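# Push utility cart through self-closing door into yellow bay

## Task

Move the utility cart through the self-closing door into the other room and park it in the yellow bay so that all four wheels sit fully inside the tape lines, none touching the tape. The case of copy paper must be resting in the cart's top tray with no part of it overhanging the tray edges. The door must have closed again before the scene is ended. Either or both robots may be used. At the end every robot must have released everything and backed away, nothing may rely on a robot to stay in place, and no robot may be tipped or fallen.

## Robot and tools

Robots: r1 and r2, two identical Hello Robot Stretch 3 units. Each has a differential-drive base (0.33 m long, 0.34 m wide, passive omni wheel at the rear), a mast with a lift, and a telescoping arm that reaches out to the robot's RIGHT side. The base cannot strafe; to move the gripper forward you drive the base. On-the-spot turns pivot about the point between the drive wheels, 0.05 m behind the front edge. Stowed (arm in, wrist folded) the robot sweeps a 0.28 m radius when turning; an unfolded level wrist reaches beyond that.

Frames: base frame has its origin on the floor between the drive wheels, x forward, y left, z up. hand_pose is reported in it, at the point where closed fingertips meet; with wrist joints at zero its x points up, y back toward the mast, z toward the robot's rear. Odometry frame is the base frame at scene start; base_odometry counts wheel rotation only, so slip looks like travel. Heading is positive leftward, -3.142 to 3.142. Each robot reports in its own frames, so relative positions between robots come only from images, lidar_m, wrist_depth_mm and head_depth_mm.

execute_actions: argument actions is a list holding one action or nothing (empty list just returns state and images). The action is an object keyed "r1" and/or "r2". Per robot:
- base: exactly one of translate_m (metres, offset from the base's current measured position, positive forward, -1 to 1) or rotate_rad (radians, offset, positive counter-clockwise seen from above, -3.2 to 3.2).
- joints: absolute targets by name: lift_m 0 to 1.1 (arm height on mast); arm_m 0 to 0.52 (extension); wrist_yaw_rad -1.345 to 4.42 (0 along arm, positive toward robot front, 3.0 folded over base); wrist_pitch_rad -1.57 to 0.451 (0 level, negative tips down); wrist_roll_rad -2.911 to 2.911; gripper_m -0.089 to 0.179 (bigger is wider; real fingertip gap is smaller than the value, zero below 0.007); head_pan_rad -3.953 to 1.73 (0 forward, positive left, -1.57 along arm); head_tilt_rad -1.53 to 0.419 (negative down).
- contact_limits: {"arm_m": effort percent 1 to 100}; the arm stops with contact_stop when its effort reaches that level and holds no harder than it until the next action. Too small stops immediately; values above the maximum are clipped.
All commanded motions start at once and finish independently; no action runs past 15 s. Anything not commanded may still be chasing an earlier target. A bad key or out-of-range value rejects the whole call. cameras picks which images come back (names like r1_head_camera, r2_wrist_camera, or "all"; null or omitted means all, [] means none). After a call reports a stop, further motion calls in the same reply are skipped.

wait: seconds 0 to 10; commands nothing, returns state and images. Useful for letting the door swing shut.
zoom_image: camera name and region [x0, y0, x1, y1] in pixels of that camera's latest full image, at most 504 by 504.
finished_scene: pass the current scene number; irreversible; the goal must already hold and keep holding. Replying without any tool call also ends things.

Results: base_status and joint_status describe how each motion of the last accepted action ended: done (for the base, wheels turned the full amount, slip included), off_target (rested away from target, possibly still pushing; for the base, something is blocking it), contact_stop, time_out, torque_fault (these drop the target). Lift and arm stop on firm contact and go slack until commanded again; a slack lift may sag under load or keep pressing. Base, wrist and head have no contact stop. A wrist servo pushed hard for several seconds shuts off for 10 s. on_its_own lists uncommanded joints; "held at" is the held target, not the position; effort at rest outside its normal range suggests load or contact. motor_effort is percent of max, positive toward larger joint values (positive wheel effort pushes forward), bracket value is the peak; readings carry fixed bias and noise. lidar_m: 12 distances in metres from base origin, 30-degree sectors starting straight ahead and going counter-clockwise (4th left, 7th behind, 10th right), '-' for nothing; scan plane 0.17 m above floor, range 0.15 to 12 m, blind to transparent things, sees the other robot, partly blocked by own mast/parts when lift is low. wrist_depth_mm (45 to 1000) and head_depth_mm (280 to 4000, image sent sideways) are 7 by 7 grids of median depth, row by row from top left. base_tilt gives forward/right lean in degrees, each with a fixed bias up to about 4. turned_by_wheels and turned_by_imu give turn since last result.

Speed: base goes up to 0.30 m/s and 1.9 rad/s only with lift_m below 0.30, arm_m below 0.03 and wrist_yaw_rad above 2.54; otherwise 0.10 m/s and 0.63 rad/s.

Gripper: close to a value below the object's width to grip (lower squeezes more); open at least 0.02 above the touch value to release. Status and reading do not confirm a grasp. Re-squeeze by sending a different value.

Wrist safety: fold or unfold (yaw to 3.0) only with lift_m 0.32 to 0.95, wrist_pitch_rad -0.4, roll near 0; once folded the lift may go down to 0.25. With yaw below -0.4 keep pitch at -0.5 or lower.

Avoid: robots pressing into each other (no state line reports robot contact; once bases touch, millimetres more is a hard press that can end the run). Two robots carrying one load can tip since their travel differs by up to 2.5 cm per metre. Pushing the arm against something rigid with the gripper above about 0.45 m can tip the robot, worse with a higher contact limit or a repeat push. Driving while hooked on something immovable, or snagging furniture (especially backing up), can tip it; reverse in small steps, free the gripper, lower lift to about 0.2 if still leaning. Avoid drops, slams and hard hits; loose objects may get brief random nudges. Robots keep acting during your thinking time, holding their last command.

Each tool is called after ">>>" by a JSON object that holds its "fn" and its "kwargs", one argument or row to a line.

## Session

>>> {"fn": "execute_actions", "kwargs": {
  "actions": [
    {"r1":{"joints":{"head_tilt_rad":-0.4}},"r2":{"joints":{"head_tilt_rad":-0.4}}}
  ],
  "cameras": ["r1_nav_camera","r2_nav_camera"]
}}

Scene clock: 0.80 s.
r1.base_odometry: x=+0.000 y=+0.000 heading=+0.000 (m, m, rad; r1's odometry frame)
r1.turned_by_wheels: +0.000 (rad since the last result)
r1.turned_by_imu: +0.000 (rad since the last result)
r1.base_tilt: forward=+0.9 right=-0.4 (deg)
r1.lidar_m: 0.99 0.77 0.76 0.81 0.64 0.63 0.68 0.99 2.06 2.20 3.22 2.31
r1.head_depth_mm: 1894 2029 2219 2529 2480 1900 1524 / 1627 1777 1942 2153 2329 1894 1518 / 1257 1334 1614 1754 1909 1824 1514 / 1108 1177 1262 1354 1462 1588 1509 / 981 1043 1098 1170 1254 1341 1411 / 882 931 976 1030 1093 1167 1245 / 803 840 879 923 973 1028 1085
r1.base_status: not commanded
r1.joint_positions: lift_m=+0.515 arm_m=+0.001 wrist_yaw_rad=+3.104 wrist_pitch_rad=-0.522 wrist_roll_rad=-0.002 gripper_m=+0.037 head_pan_rad=+0.000 head_tilt_rad=-0.395
r1.joint_status: all done
r1.motor_effort: left_wheel=+0(0) right_wheel=+0(0) lift_m=+28(27) arm_m=-1(1) wrist_yaw_rad=+0(0) wrist_pitch_rad=+5(5) wrist_roll_rad=+1(0) gripper_m=+0(1) head_pan_rad=-1(0) head_tilt_rad=-3(37) (%)
r1.hand_pose: x=-0.0133 y=+0.0642 z=+0.5046 quat_wxyz=(+0.195, +0.685, +0.170, +0.681) (m; r1's base frame)
r1.wrist_depth_mm: 512 607 - 920 781 678 595 / 534 646 - 992 854 721 636 / 558 676 - - 925 783 676 / 588 735 861 - 964 837 731 / 611 762 850 879 887 844 765 / 642 730 756 732 739 737 738 / 622 631 641 664 638 643 652
r2.base_odometry: x=+0.000 y=+0.000 heading=+0.000 (m, m, rad; r2's odometry frame)
r2.turned_by_wheels: +0.000 (rad since the last result)
r2.turned_by_imu: +0.000 (rad since the last result)
r2.base_tilt: forward=+0.4 right=-0.4 (deg)
r2.lidar_m: 1.63 2.16 2.46 2.53 3.36 1.27 1.31 2.41 2.29 2.34 1.66 1.58
r2.head_depth_mm: 1339 1404 1497 1582 1694 1783 1497 / 1393 1478 1550 1658 1785 1829 1490 / 1440 1529 1632 1738 1884 1870 1493 / 1497 1605 1723 1839 1980 1869 1502 / 1573 1681 1797 1944 2102 1886 1506 / 1646 1756 1903 2049 2224 1881 1497 / 1725 1870 1995 2181 2323 1871 1501
r2.base_status: not commanded
r2.joint_positions: lift_m=+0.429 arm_m=+0.001 wrist_yaw_rad=+2.827 wrist_pitch_rad=-0.402 wrist_roll_rad=-0.006 gripper_m=+0.037 head_pan_rad=-0.003 head_tilt_rad=-0.395
r2.joint_status: all done
r2.motor_effort: left_wheel=+0(0) right_wheel=+0(0) lift_m=+36(36) arm_m=+1(1) wrist_yaw_rad=+0(1) wrist_pitch_rad=+8(8) wrist_roll_rad=+0(0) gripper_m=+0(0) head_pan_rad=-1(1) head_tilt_rad=-2(24) (%)
r2.hand_pose: x=+0.0489 y=+0.0690 z=+0.4453 quat_wxyz=(+0.248, +0.704, +0.032, +0.664) (m; r2's base frame)
r2.wrist_depth_mm: - - - - - - - / - - - - - - - / - - - - - - - / - - - - - - - / - 874 904 876 872 853 839 / 712 734 - 737 733 712 711 / 622 - 624 621 615 612 619
pictures: r1_nav_camera (sideways: a quarter turn counterclockwise sets it upright), r2_nav_camera (sideways: a quarter turn counterclockwise sets it upright)
Images, in order (width x height): r1_nav_camera 672x504, r2_nav_camera 672x504.

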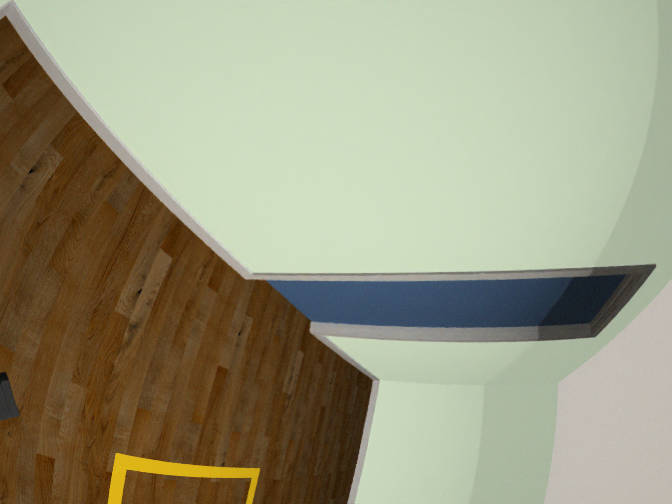

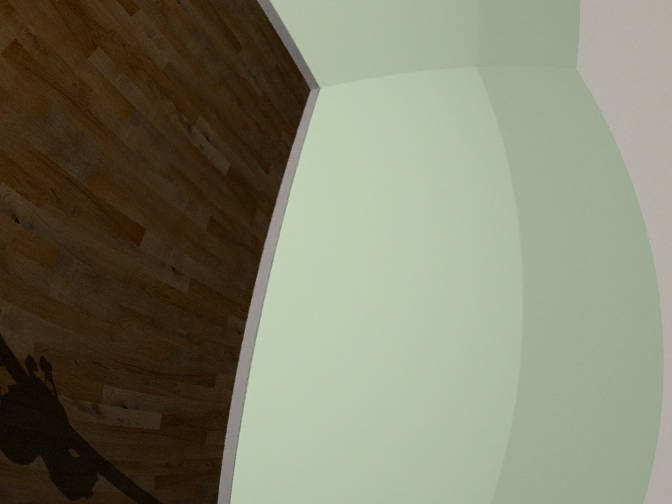

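>>> {"fn": "execute_actions", "kwargs": {
  "actions": [
    {"r1":{"base":{"rotate_rad":-0.78},"joints":{"lift_m":0.25,"wrist_yaw_rad":3.0}},"r2":{"base":{"rotate_rad":3.0},"joints":{"wrist_yaw_rad":3.0,"lift_m":0.28,"head_tilt_rad":-0.3}}}
  ],
  "cameras": []
}}

>>> {"fn": "execute_actions", "kwargs": {
  "actions": [
    {"r1":{"base":{"translate_m":1.1}}}
  ],
  "cameras": ["r2_nav_camera"]
}}

Scene clock: 5.73 s.
r1.base_odometry: x=+0.000 y=+0.000 heading=-0.780 (m, m, rad; r1's odometry frame)
r1.turned_by_wheels: -0.780 (rad since the last result)
r1.turned_by_imu: -0.781 (rad since the last result)
r1.base_tilt: forward=+0.9 right=-0.4 (deg)
r1.lidar_m: 4.11 1.31 0.83 0.76 0.76 0.70 0.63 0.64 0.78 1.53 2.07 2.53
r1.head_depth_mm: 3707 - - 3779 2504 1898 1529 / 3654 - - 3744 2510 1890 1514 / 3629 3853 - 3672 2506 1889 1510 / 3541 3744 - 3690 2460 1887 1511 / 3510 3715 - 3648 2458 1850 1503 / 3438 3678 3875 3649 2453 1855 1490 / 3369 3593 3794 3597 2437 1856 1489
r1.base_status: done
r1.joint_positions: lift_m=+0.251 arm_m=+0.001 wrist_yaw_rad=+3.001 wrist_pitch_rad=-0.522 wrist_roll_rad=-0.002 gripper_m=+0.037 head_pan_rad=+0.000 head_tilt_rad=-0.395
r1.joint_status: all done
r1.motor_effort: left_wheel=+3(9) right_wheel=-3(6) lift_m=+15(22) arm_m=-1(1) wrist_yaw_rad=-2(3) wrist_pitch_rad=+5(5) wrist_roll_rad=+1(1) gripper_m=+0(0) head_pan_rad=+0(1) head_tilt_rad=-3(3) (%)
r1.hand_pose: x=+0.0081 y=+0.0622 z=+0.2406 quat_wxyz=(+0.230, +0.693, +0.135, +0.670) (m; r1's base frame)
r1.wrist_depth_mm: 645 - 742 791 840 900 - / 686 714 792 841 904 951 - / 712 727 737 733 753 750 756 / 584 593 593 592 599 596 607 / 491 505 - - 517 504 504 / - - - - - 428 430 / - - - - 372 376 377
r2.base_odometry: x=+0.000 y=+0.000 heading=+3.000 (m, m, rad; r2's odometry frame)
r2.turned_by_wheels: +3.000 (rad since the last result)
r2.turned_by_imu: +3.001 (rad since the last result)
r2.base_tilt: forward=+0.4 right=-0.5 (deg)
r2.lidar_m: 1.28 2.54 2.30 2.31 1.76 1.58 1.59 1.93 2.46 2.47 3.01 1.26
r2.head_depth_mm: 3739 3865 - 1805 1851 1848 1572 / 3779 - - 1324 1669 1647 1502 / 3993 - - 1337 1759 1709 1537 / - - - - 2490 1833 1578 / - - - - 2936 2105 1624 / - - - - 2969 2111 1636 / 3659 3855 3986 - 2986 2105 1622
r2.base_status: done
r2.joint_positions: lift_m=+0.280 arm_m=+0.001 wrist_yaw_rad=+2.999 wrist_pitch_rad=-0.403 wrist_roll_rad=-0.006 gripper_m=+0.037 head_pan_rad=-0.003 head_tilt_rad=-0.309
r2.joint_status: all done
r2.motor_effort: left_wheel=-2(9) right_wheel=+2(10) lift_m=+24(28) arm_m=+0(0) wrist_yaw_rad=+1(2) wrist_pitch_rad=+8(9) wrist_roll_rad=+0(0) gripper_m=+0(0) head_pan_rad=-1(1) head_tilt_rad=+4(13) (%)
r2.hand_pose: x=+0.0109 y=+0.0777 z=+0.2965 quat_wxyz=(+0.191, +0.699, +0.092, +0.683) (m; r2's base frame)
r2.wrist_depth_mm: - - - - - - - / - - - - - - - / - - - - - - - / 830 - 791 822 803 801 784 / 660 659 668 651 633 637 632 / 542 536 - 539 552 524 518 / 465 486 - - 458 447 445
pictures: none
No camera images: the call's "cameras" was empty. Leave "cameras" out to get every camera's image.

action 0: r1: "base": translate_m = 1.1 is out of range: |translate_m| is at most 1

>>> {"fn": "execute_actions", "kwargs": {
  "actions": [
    {"r1":{"base":{"translate_m":1.0}}}
  ],
  "cameras": ["r2_nav_camera"]
}}

Scene clock: 10.97 s.
r1.base_odometry: x=+0.711 y=-0.703 heading=-0.780 (m, m, rad; r1's odometry frame)
r1.turned_by_wheels: +0.000 (rad since the last result)
r1.turned_by_imu: -0.001 (rad since the last result)
r1.base_tilt: forward=+0.9 right=-0.4 (deg)
r1.lidar_m: 3.13 1.60 1.10 0.92 0.93 1.13 1.61 1.63 1.98 1.90 1.90 2.32
r1.head_depth_mm: 2867 3027 3186 3369 2509 1892 1519 / 2805 2965 3172 3307 2510 1890 1517 / 2754 2941 3107 3249 2500 1885 1508 / 2733 2889 3059 3210 2489 1874 1506 / 2683 2840 3018 3196 2486 1853 1504 / 2649 2801 2944 3108 2457 1857 1497 / 2599 2762 2889 3090 2447 1861 1492
r1.base_status: done
r1.joint_positions: lift_m=+0.251 arm_m=+0.001 wrist_yaw_rad=+3.001 wrist_pitch_rad=-0.522 wrist_roll_rad=-0.002 gripper_m=+0.037 head_pan_rad=+0.000 head_tilt_rad=-0.396
r1.joint_status: not commanded
r1.motor_effort: left_wheel=+3(15) right_wheel=-3(7) lift_m=+16(15) arm_m=-1(1) wrist_yaw_rad=-1(2) wrist_pitch_rad=+5(5) wrist_roll_rad=+1(0) gripper_m=+0(0) head_pan_rad=+0(1) head_tilt_rad=-3(3) (%)
r1.hand_pose: x=+0.0083 y=+0.0622 z=+0.2405 quat_wxyz=(+0.230, +0.693, +0.135, +0.670) (m; r1's base frame)
r1.wrist_depth_mm: 768 - 898 956 - - - / 837 846 922 974 988 999 985 / 724 721 736 741 750 747 749 / 579 583 590 592 591 596 610 / 489 504 - - 513 499 504 / - - - - - 430 436 / - - - - 374 377 379
r2.base_odometry: x=+0.000 y=+0.000 heading=+3.000 (m, m, rad; r2's odometry frame)
r2.turned_by_wheels: +0.000 (rad since the last result)
r2.turned_by_imu: +0.002 (rad since the last result)
r2.base_tilt: forward=+0.4 right=-0.5 (deg)
r2.lidar_m: 1.28 2.54 2.29 2.31 1.75 1.58 1.59 1.93 2.45 2.47 3.00 1.26
r2.head_depth_mm: 3735 3901 - 1805 1845 1852 1561 / 3806 - - 1325 1673 1643 1512 / 3914 - - 1336 1757 1718 1543 / 3989 - - - 2502 1799 1578 / - - - - 2972 2121 1633 / - - - - 2974 2106 1628 / 3732 3981 3932 3972 2974 2136 1638
r2.base_status: not commanded
r2.joint_positions: lift_m=+0.280 arm_m=+0.001 wrist_yaw_rad=+2.999 wrist_pitch_rad=-0.403 wrist_roll_rad=-0.006 gripper_m=+0.037 head_pan_rad=-0.003 head_tilt_rad=-0.309
r2.joint_status: not commanded
r2.motor_effort: left_wheel=-2(2) right_wheel=+1(2) lift_m=+24(24) arm_m=+0(1) wrist_yaw_rad=+1(1) wrist_pitch_rad=+8(9) wrist_roll_rad=+0(0) gripper_m=+0(0) head_pan_rad=+0(0) head_tilt_rad=+3(3) (%)
r2.hand_pose: x=+0.0109 y=+0.0777 z=+0.2965 quat_wxyz=(+0.191, +0.699, +0.092, +0.683) (m; r2's base frame)
r2.wrist_depth_mm: - - - - - - - / - - - - - - - / - - - - - - - / 822 - 819 789 807 812 786 / 648 646 657 646 641 632 617 / 542 544 - 538 546 522 524 / 462 483 - - 450 450 442
pictures: r2_nav_camera (sideways: a quarter turn counterclockwise sets it upright)
Images, in order (width x height): r2_nav_camera 672x504.

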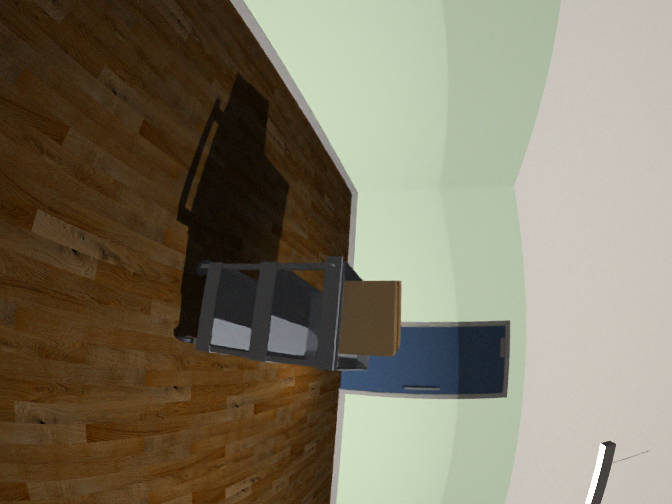

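>>> {"fn": "execute_actions", "kwargs": {
  "actions": [
    {"r1":{"base":{"rotate_rad":1.57}},"r2":{"base":{"rotate_rad":-0.65}}}
  ],
  "cameras": []
}}

>>> {"fn": "execute_actions", "kwargs": {
  "actions": [
    {"r1":{"base":{"translate_m":1.0},"joints":{"head_tilt_rad":-0.8}},"r2":{"base":{"translate_m":1.0}}}
  ],
  "cameras": []
}}

>>> {"fn": "execute_actions", "kwargs": {
  "actions": [
    {"r2":{"base":{"translate_m":0.5}}}
  ],
  "cameras": []
}}

>>> {"fn": "execute_actions", "kwargs": {
  "actions": [
    {"r2":{"base":{"rotate_rad":0.42}}}
  ],
  "cameras": []
}}

>>> {"fn": "execute_actions", "kwargs": {
  "actions": [
    {"r2":{"base":{"translate_m":1.0}}}
  ],
  "cameras": ["r2_nav_camera","r1_nav_camera"]
}}

Scene clock: 15.00 s.
r1.base_odometry: x=+0.711 y=-0.703 heading=+0.790 (m, m, rad; r1's odometry frame)
r1.turned_by_wheels: +1.570 (rad since the last result)
r1.turned_by_imu: +1.565 (rad since the last result)
r1.base_tilt: forward=+0.9 right=-0.4 (deg)
r1.lidar_m: 0.92 0.93 1.12 1.61 1.62 1.97 1.90 1.90 2.31 3.14 1.64 1.10
r1.head_depth_mm: 888 947 1012 1084 1160 1261 1372 / 862 920 985 1061 1139 1230 1343 / 793 836 892 952 1031 1113 1224 / 783 831 885 940 1013 1087 1177 / 770 817 868 927 986 1063 1152 / 761 804 853 907 970 1044 1124 / 748 789 835 887 951 1018 1103
r1.base_status: done
r1.joint_positions: lift_m=+0.251 arm_m=+0.001 wrist_yaw_rad=+3.001 wrist_pitch_rad=-0.522 wrist_roll_rad=-0.002 gripper_m=+0.037 head_pan_rad=+0.000 head_tilt_rad=-0.396
r1.joint_status: not commanded
r1.motor_effort: left_wheel=-2(11) right_wheel=+2(12) lift_m=+16(16) arm_m=-1(1) wrist_yaw_rad=-2(0) wrist_pitch_rad=+5(6) wrist_roll_rad=+0(0) gripper_m=+1(0) head_pan_rad=+0(1) head_tilt_rad=-3(3) (%)
r1.hand_pose: x=+0.0083 y=+0.0621 z=+0.2405 quat_wxyz=(+0.230, +0.693, +0.135, +0.670) (m; r1's base frame)
r1.wrist_depth_mm: - - - - - - 863 / 949 913 959 972 982 990 875 / 721 738 738 736 741 745 758 / 588 591 591 598 593 600 603 / 490 509 - - 516 503 504 / - - - - - 428 432 / - - - - 376 379 380
r2.base_odometry: x=+0.000 y=+0.000 heading=+2.350 (m, m, rad; r2's odometry frame)
r2.turned_by_wheels: -0.650 (rad since the last result)
r2.turned_by_imu: -0.649 (rad since the last result)
r2.base_tilt: forward=+0.4 right=-0.5 (deg)
r2.lidar_m: 4.23 1.26 2.73 2.30 2.29 1.88 1.58 1.58 1.79 2.47 2.46 2.78
r2.head_depth_mm: 3609 3735 3907 3967 2939 2092 1619 / - - - - 2934 2078 1617 / - - - - 2935 2090 1634 / - - - - 2962 2092 1638 / - - - - 2929 2115 1634 / 3901 - - - 2950 2107 1626 / 3783 3933 - - 1892 1647 1495
r2.base_status: done
r2.joint_positions: lift_m=+0.280 arm_m=+0.001 wrist_yaw_rad=+2.999 wrist_pitch_rad=-0.403 wrist_roll_rad=-0.006 gripper_m=+0.037 head_pan_rad=-0.003 head_tilt_rad=-0.309
r2.joint_status: not commanded
r2.motor_effort: left_wheel=+2(10) right_wheel=-2(7) lift_m=+24(25) arm_m=+0(0) wrist_yaw_rad=+1(2) wrist_pitch_rad=+8(8) wrist_roll_rad=+0(1) gripper_m=+0(0) head_pan_rad=+0(1) head_tilt_rad=+4(4) (%)
r2.hand_pose: x=+0.0109 y=+0.0777 z=+0.2965 quat_wxyz=(+0.191, +0.699, +0.092, +0.683) (m; r2's base frame)
r2.wrist_depth_mm: - - - - - - - / - - - - - - - / - - - - - - - / 842 - 813 808 806 781 793 / 655 661 670 651 630 636 635 / 545 535 - 534 536 514 524 / 462 482 - - 453 450 452
pictures: none
No camera images: the call's "cameras" was empty. Leave "cameras" out to get every camera's image.

Scene clock: 20.43 s.
r1.base_odometry: x=+1.414 y=+0.007 heading=+0.790 (m, m, rad; r1's odometry frame)
r1.turned_by_wheels: +0.000 (rad since the last result)
r1.turned_by_imu: +0.175 (rad since the last result)
r1.base_tilt: forward=+0.8 right=-0.4 (deg)
r1.lidar_m: - - 0.15 0.25 1.84 2.50 2.75 2.85 3.08 0.55 0.15 -
r1.head_depth_mm: - - - - - - - / - - - - - - - / - - - - - - - / - - - - - - - / - - - - - - - / - - - - - - - / - - - - - - -
r1.base_status: translate_m off_target (by the wheels' count: +0.9998 of +1.0000)
r1.joint_positions: lift_m=+0.250 arm_m=+0.001 wrist_yaw_rad=+3.004 wrist_pitch_rad=-0.525 wrist_roll_rad=-0.001 gripper_m=+0.037 head_pan_rad=+0.000 head_tilt_rad=-0.796
r1.joint_status: all done
r1.on_its_own: left_wheel is at rest, and its effort (+45) is outside its rest range (-18 to +18); right_wheel is at rest, and its effort (+28) is outside its rest range (-18 to +18)
r1.motor_effort: left_wheel=+45(100) right_wheel=+28(84) lift_m=+28(29) arm_m=-2(3) wrist_yaw_rad=-5(17) wrist_pitch_rad=+6(7) wrist_roll_rad=+0(0) gripper_m=+0(1) head_pan_rad=+0(0) head_tilt_rad=-2(41) (%)
r1.hand_pose: x=+0.0076 y=+0.0618 z=+0.2394 quat_wxyz=(+0.230, +0.693, +0.136, +0.669) (m; r1's base frame)
r1.wrist_depth_mm: - - - 610 190 113 81 / 933 921 965 651 196 115 82 / 716 724 737 616 200 116 82 / 583 584 592 546 205 118 83 / 492 509 - - 190 120 84 / - - - - - 122 85 / - - - - 214 117 86
r2.base_odometry: x=-0.703 y=+0.711 heading=+2.350 (m, m, rad; r2's odometry frame)
r2.turned_by_wheels: +0.000 (rad since the last result)
r2.turned_by_imu: +0.003 (rad since the last result)
r2.base_tilt: forward=+0.4 right=-0.5 (deg)
r2.lidar_m: 3.26 0.55 0.41 0.60 2.59 2.94 2.54 2.54 2.57 2.16 2.16 2.44
r2.head_depth_mm: 3210 3273 3351 3507 2875 2050 1617 / 3412 3617 3712 - 2966 2100 1616 / 3281 3458 3645 3870 2929 2094 1622 / 3173 3341 3501 3740 2935 2125 1622 / 3092 3197 3440 3555 2965 2094 1626 / 2923 3112 3283 3402 2972 2077 1629 / 2850 2975 3153 3304 2941 2121 1643
r2.base_status: done
r2.joint_positions: lift_m=+0.280 arm_m=+0.001 wrist_yaw_rad=+2.999 wrist_pitch_rad=-0.403 wrist_roll_rad=-0.006 gripper_m=+0.037 head_pan_rad=-0.003 head_tilt_rad=-0.309
r2.joint_status: not commanded
r2.motor_effort: left_wheel=+2(13) right_wheel=-2(5) lift_m=+25(25) arm_m=+1(1) wrist_yaw_rad=+1(1) wrist_pitch_rad=+8(8) wrist_roll_rad=+0(0) gripper_m=+0(0) head_pan_rad=+1(0) head_tilt_rad=+4(4) (%)
r2.hand_pose: x=+0.0108 y=+0.0777 z=+0.2965 quat_wxyz=(+0.190, +0.699, +0.093, +0.683) (m; r2's base frame)
r2.wrist_depth_mm: - - - - - - - / - - - 904 923 920 851 / - - - 939 549 556 659 / 837 - 806 813 555 755 799 / 649 648 673 641 612 630 617 / 538 544 - 532 554 531 522 / 454 490 - - 453 453 450
pictures: none
No camera images: the call's "cameras" was empty. Leave "cameras" out to get every camera's image.

Scene clock: 23.67 s.
r1.base_odometry: x=+1.414 y=+0.007 heading=+0.790 (m, m, rad; r1's odometry frame)
r1.turned_by_wheels: +0.000 (rad since the last result)
r1.turned_by_imu: +0.000 (rad since the last result)
r1.base_tilt: forward=+0.9 right=-0.4 (deg)
r1.lidar_m: - - 0.15 0.25 1.84 2.50 2.76 2.86 3.10 0.55 0.15 -
r1.head_depth_mm: - - - - - - - / - - - - - - - / - - - - - - - / - - - - - - - / - - - - - - - / - - - - - - - / - - - - - - -
r1.base_status: not commanded
r1.joint_positions: lift_m=+0.250 arm_m=+0.001 wrist_yaw_rad=+3.004 wrist_pitch_rad=-0.525 wrist_roll_rad=-0.001 gripper_m=+0.037 head_pan_rad=+0.000 head_tilt_rad=-0.796
r1.joint_status: not commanded
r1.on_its_own: left_wheel is at rest, and its effort (+45) is outside its rest range (-18 to +18); right_wheel is at rest, and its effort (+27) is outside its rest range (-18 to +18)
r1.motor_effort: left_wheel=+45(45) right_wheel=+27(28) lift_m=+28(28) arm_m=-2(2) wrist_yaw_rad=-5(5) wrist_pitch_rad=+6(6) wrist_roll_rad=-1(0) gripper_m=+0(0) head_pan_rad=-1(1) head_tilt_rad=-2(2) (%)
r1.hand_pose: x=+0.0076 y=+0.0618 z=+0.2394 quat_wxyz=(+0.230, +0.693, +0.136, +0.669) (m; r1's base frame)
r1.wrist_depth_mm: - - - 614 191 113 81 / 946 939 966 657 195 115 82 / 733 723 723 613 200 117 82 / 580 584 595 548 206 118 83 / 486 509 - - 191 121 84 / - - - - - 123 85 / - - - - 214 118 86
r2.base_odometry: x=-1.054 y=+1.067 heading=+2.350 (m, m, rad; r2's odometry frame)
r2.turned_by_wheels: +0.000 (rad since the last result)
r2.turned_by_imu: +0.002 (rad since the last result)
r2.base_tilt: forward=+0.3 right=-0.5 (deg)
r2.lidar_m: 2.79 2.79 0.47 0.41 0.41 3.10 3.02 3.00 2.39 2.01 2.01 2.27
r2.head_depth_mm: 2925 3095 3159 3297 2923 2069 1619 / 2900 3064 3235 3419 2897 2083 1619 / 2805 2945 3066 3250 2942 2096 1623 / 2688 2805 2977 3137 2961 2112 1636 / 2596 2752 2858 3037 2995 2095 1634 / 2505 2600 2717 2917 2948 2115 1631 / 2421 2538 2639 2764 2855 2115 1650
r2.base_status: done
r2.joint_positions: lift_m=+0.280 arm_m=+0.001 wrist_yaw_rad=+2.999 wrist_pitch_rad=-0.403 wrist_roll_rad=-0.006 gripper_m=+0.037 head_pan_rad=-0.003 head_tilt_rad=-0.309
r2.joint_status: not commanded
r2.motor_effort: left_wheel=+2(12) right_wheel=-2(5) lift_m=+25(24) arm_m=+0(0) wrist_yaw_rad=+1(1) wrist_pitch_rad=+8(9) wrist_roll_rad=+0(0) gripper_m=+0(0) head_pan_rad=+0(1) head_tilt_rad=+3(3) (%)
r2.hand_pose: x=+0.0108 y=+0.0777 z=+0.2965 quat_wxyz=(+0.190, +0.699, +0.093, +0.683) (m; r2's base frame)
r2.wrist_depth_mm: - - - - - - - / - - 903 960 - - - / 554 - 698 563 619 - - / 413 - 521 733 727 796 795 / 543 505 685 643 651 637 641 / 523 517 - 543 538 522 521 / 458 481 - - 450 453 452
pictures: none
No camera images: the call's "cameras" was empty. Leave "cameras" out to get every camera's image.

Scene clock: 24.90 s.
r1.base_odometry: x=+1.414 y=+0.007 heading=+0.790 (m, m, rad; r1's odometry frame)
r1.turned_by_wheels: +0.000 (rad since the last result)
r1.turned_by_imu: +0.000 (rad since the last result)
r1.base_tilt: forward=+0.8 right=-0.4 (deg)
r1.lidar_m: - - 0.15 0.25 1.85 2.51 2.75 2.85 3.09 0.55 0.15 -
r1.head_depth_mm: - - - - - - - / - - - - - - - / - - - - - - - / - - - - - - - / - - - - - - - / - - - - - - - / - - - - - - -
r1.base_status: not commanded
r1.joint_positions: lift_m=+0.250 arm_m=+0.001 wrist_yaw_rad=+3.004 wrist_pitch_rad=-0.525 wrist_roll_rad=-0.001 gripper_m=+0.037 head_pan_rad=+0.000 head_tilt_rad=-0.796
r1.joint_status: not commanded
r1.on_its_own: left_wheel is at rest, and its effort (+45) is outside its rest range (-18 to +18); right_wheel is at rest, and its effort (+28) is outside its rest range (-18 to +18)
r1.motor_effort: left_wheel=+45(45) right_wheel=+28(27) lift_m=+28(28) arm_m=-2(2) wrist_yaw_rad=-4(5) wrist_pitch_rad=+6(6) wrist_roll_rad=+0(1) gripper_m=+0(0) head_pan_rad=-1(1) head_tilt_rad=-2(2) (%)
r1.hand_pose: x=+0.0076 y=+0.0618 z=+0.2394 quat_wxyz=(+0.230, +0.693, +0.136, +0.669) (m; r1's base frame)
r1.wrist_depth_mm: - - - 610 191 113 81 / 945 927 966 651 196 115 81 / 722 726 726 615 200 116 82 / 584 586 586 539 206 118 83 / 489 507 - - 190 120 84 / - - - - - 123 85 / - - - - 214 117 86
r2.base_odometry: x=-1.054 y=+1.067 heading=+2.770 (m, m, rad; r2's odometry frame)
r2.turned_by_wheels: +0.420 (rad since the last result)
r2.turned_by_imu: +0.420 (rad since the last result)
r2.base_tilt: forward=+0.3 right=-0.5 (deg)
r2.lidar_m: 2.79 0.50 0.41 0.40 0.45 3.05 3.00 2.58 2.04 2.01 2.18 2.83
r2.head_depth_mm: 2493 2589 2710 2843 2905 2085 1621 / 2493 2620 2749 2885 2950 2102 1622 / 2503 2607 2767 2886 2962 2095 1620 / 2542 2652 2782 2938 2926 2096 1638 / 2538 2653 2794 2984 2950 2131 1644 / 2580 2682 2815 2962 2972 2104 1637 / 2554 2713 2850 2961 2960 2124 1624
r2.base_status: done
r2.joint_positions: lift_m=+0.280 arm_m=+0.001 wrist_yaw_rad=+2.999 wrist_pitch_rad=-0.403 wrist_roll_rad=-0.006 gripper_m=+0.037 head_pan_rad=-0.003 head_tilt_rad=-0.309
r2.joint_status: not commanded
r2.motor_effort: left_wheel=-2(9) right_wheel=+1(6) lift_m=+25(24) arm_m=+1(1) wrist_yaw_rad=+1(1) wrist_pitch_rad=+8(8) wrist_roll_rad=+0(0) gripper_m=+0(0) head_pan_rad=+0(0) head_tilt_rad=+3(3) (%)
r2.hand_pose: x=+0.0108 y=+0.0777 z=+0.2965 quat_wxyz=(+0.190, +0.699, +0.093, +0.683) (m; r2's base frame)
r2.wrist_depth_mm: - - - - - - - / - - 890 883 908 905 - / - - 496 699 687 607 583 / 829 - 529 541 535 535 746 / 657 665 625 644 647 604 606 / 545 530 - 534 547 528 519 / 456 485 - - 456 449 447
pictures: none
No camera images: the call's "cameras" was empty. Leave "cameras" out to get every camera's image.

Scene clock: 29.93 s.
r1.base_odometry: x=+1.414 y=+0.007 heading=+0.790 (m, m, rad; r1's odometry frame)
r1.turned_by_wheels: +0.000 (rad since the last result)
r1.turned_by_imu: +0.000 (rad since the last result)
r1.base_tilt: forward=+0.9 right=-0.4 (deg)
r1.lidar_m: - - 0.15 0.25 1.84 2.50 2.75 2.85 3.10 0.55 0.15 -
r1.head_depth_mm: - - - - - - - / - - - - - - - / - - - - - - - / - - - - - - - / - - - - - - - / - - - - - - - / - - - - - - -
r1.base_status: not commanded
r1.joint_positions: lift_m=+0.250 arm_m=+0.001 wrist_yaw_rad=+3.004 wrist_pitch_rad=-0.525 wrist_roll_rad=-0.001 gripper_m=+0.037 head_pan_rad=+0.000 head_tilt_rad=-0.796
r1.joint_status: not commanded
r1.on_its_own: left_wheel is at rest, and its effort (+45) is outside its rest range (-18 to +18); right_wheel is at rest, and its effort (+27) is outside its rest range (-18 to +18)
r1.motor_effort: left_wheel=+45(45) right_wheel=+27(27) lift_m=+28(28) arm_m=-2(2) wrist_yaw_rad=-5(5) wrist_pitch_rad=+6(6) wrist_roll_rad=+0(1) gripper_m=+0(0) head_pan_rad=+0(1) head_tilt_rad=-2(2) (%)
r1.hand_pose: x=+0.0076 y=+0.0618 z=+0.2394 quat_wxyz=(+0.230, +0.693, +0.136, +0.669) (m; r1's base frame)
r1.wrist_depth_mm: - - - 611 191 113 81 / 937 923 955 654 195 115 81 / 714 719 726 618 200 117 82 / 582 579 585 550 206 118 83 / 490 506 - - 190 120 84 / - - - - - 122 85 / - - - - 214 117 86
r2.base_odometry: x=-1.986 y=+1.430 heading=+2.770 (m, m, rad; r2's odometry frame)
r2.turned_by_wheels: +0.000 (rad since the last result)
r2.turned_by_imu: +0.003 (rad since the last result)
r2.base_tilt: forward=+0.4 right=-0.4 (deg)
r2.lidar_m: 1.80 1.93 2.66 2.64 0.70 0.62 4.00 2.72 2.15 2.12 2.29 1.82
r2.head_depth_mm: 1563 1653 1719 1811 1920 2020 1611 / 1573 1635 1722 1823 1917 1988 1626 / 1578 1655 1735 1821 1950 2016 1628 / 1600 1675 1764 1866 1978 2023 1635 / 1612 1684 1775 1864 1982 2019 1637 / 1617 1702 1771 1871 1968 2059 1626 / 1630 1711 1800 1887 1998 2095 1640
r2.base_status: done
r2.joint_positions: lift_m=+0.280 arm_m=+0.001 wrist_yaw_rad=+2.999 wrist_pitch_rad=-0.403 wrist_roll_rad=-0.006 gripper_m=+0.037 head_pan_rad=-0.003 head_tilt_rad=-0.309
r2.joint_status: not commanded
r2.motor_effort: left_wheel=-2(7) right_wheel=+1(8) lift_m=+24(24) arm_m=+0(0) wrist_yaw_rad=+1(1) wrist_pitch_rad=+8(9) wrist_roll_rad=+0(0) gripper_m=+0(0) head_pan_rad=-1(0) head_tilt_rad=+3(3) (%)
r2.hand_pose: x=+0.0108 y=+0.0777 z=+0.2965 quat_wxyz=(+0.190, +0.699, +0.093, +0.683) (m; r2's base frame)
r2.wrist_depth_mm: - - - - - - - / - - - - - - - / 746 - - - - - - / 785 - 808 804 812 798 790 / 656 653 666 638 659 644 621 / 540 530 - 536 548 529 530 / 466 486 - - 453 446 449
pictures: r1_nav_camera (sideways: a quarter turn counterclockwise sets it upright), r2_nav_camera (sideways: a quarter turn counterclockwise sets it upright)
Images, in order (width x height): r1_nav_camera 672x504, r2_nav_camera 672x504.

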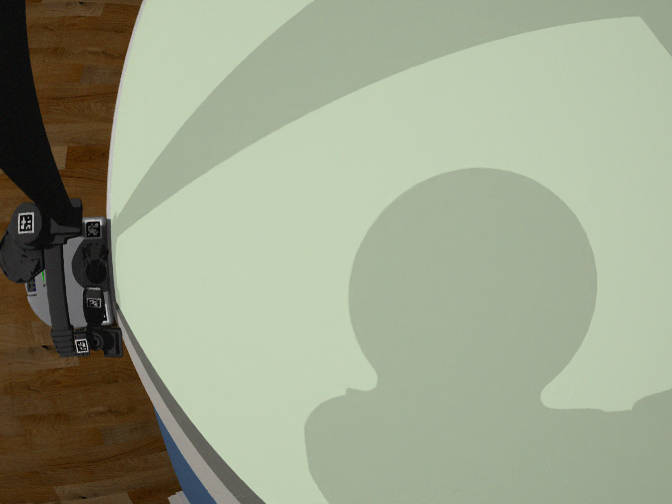

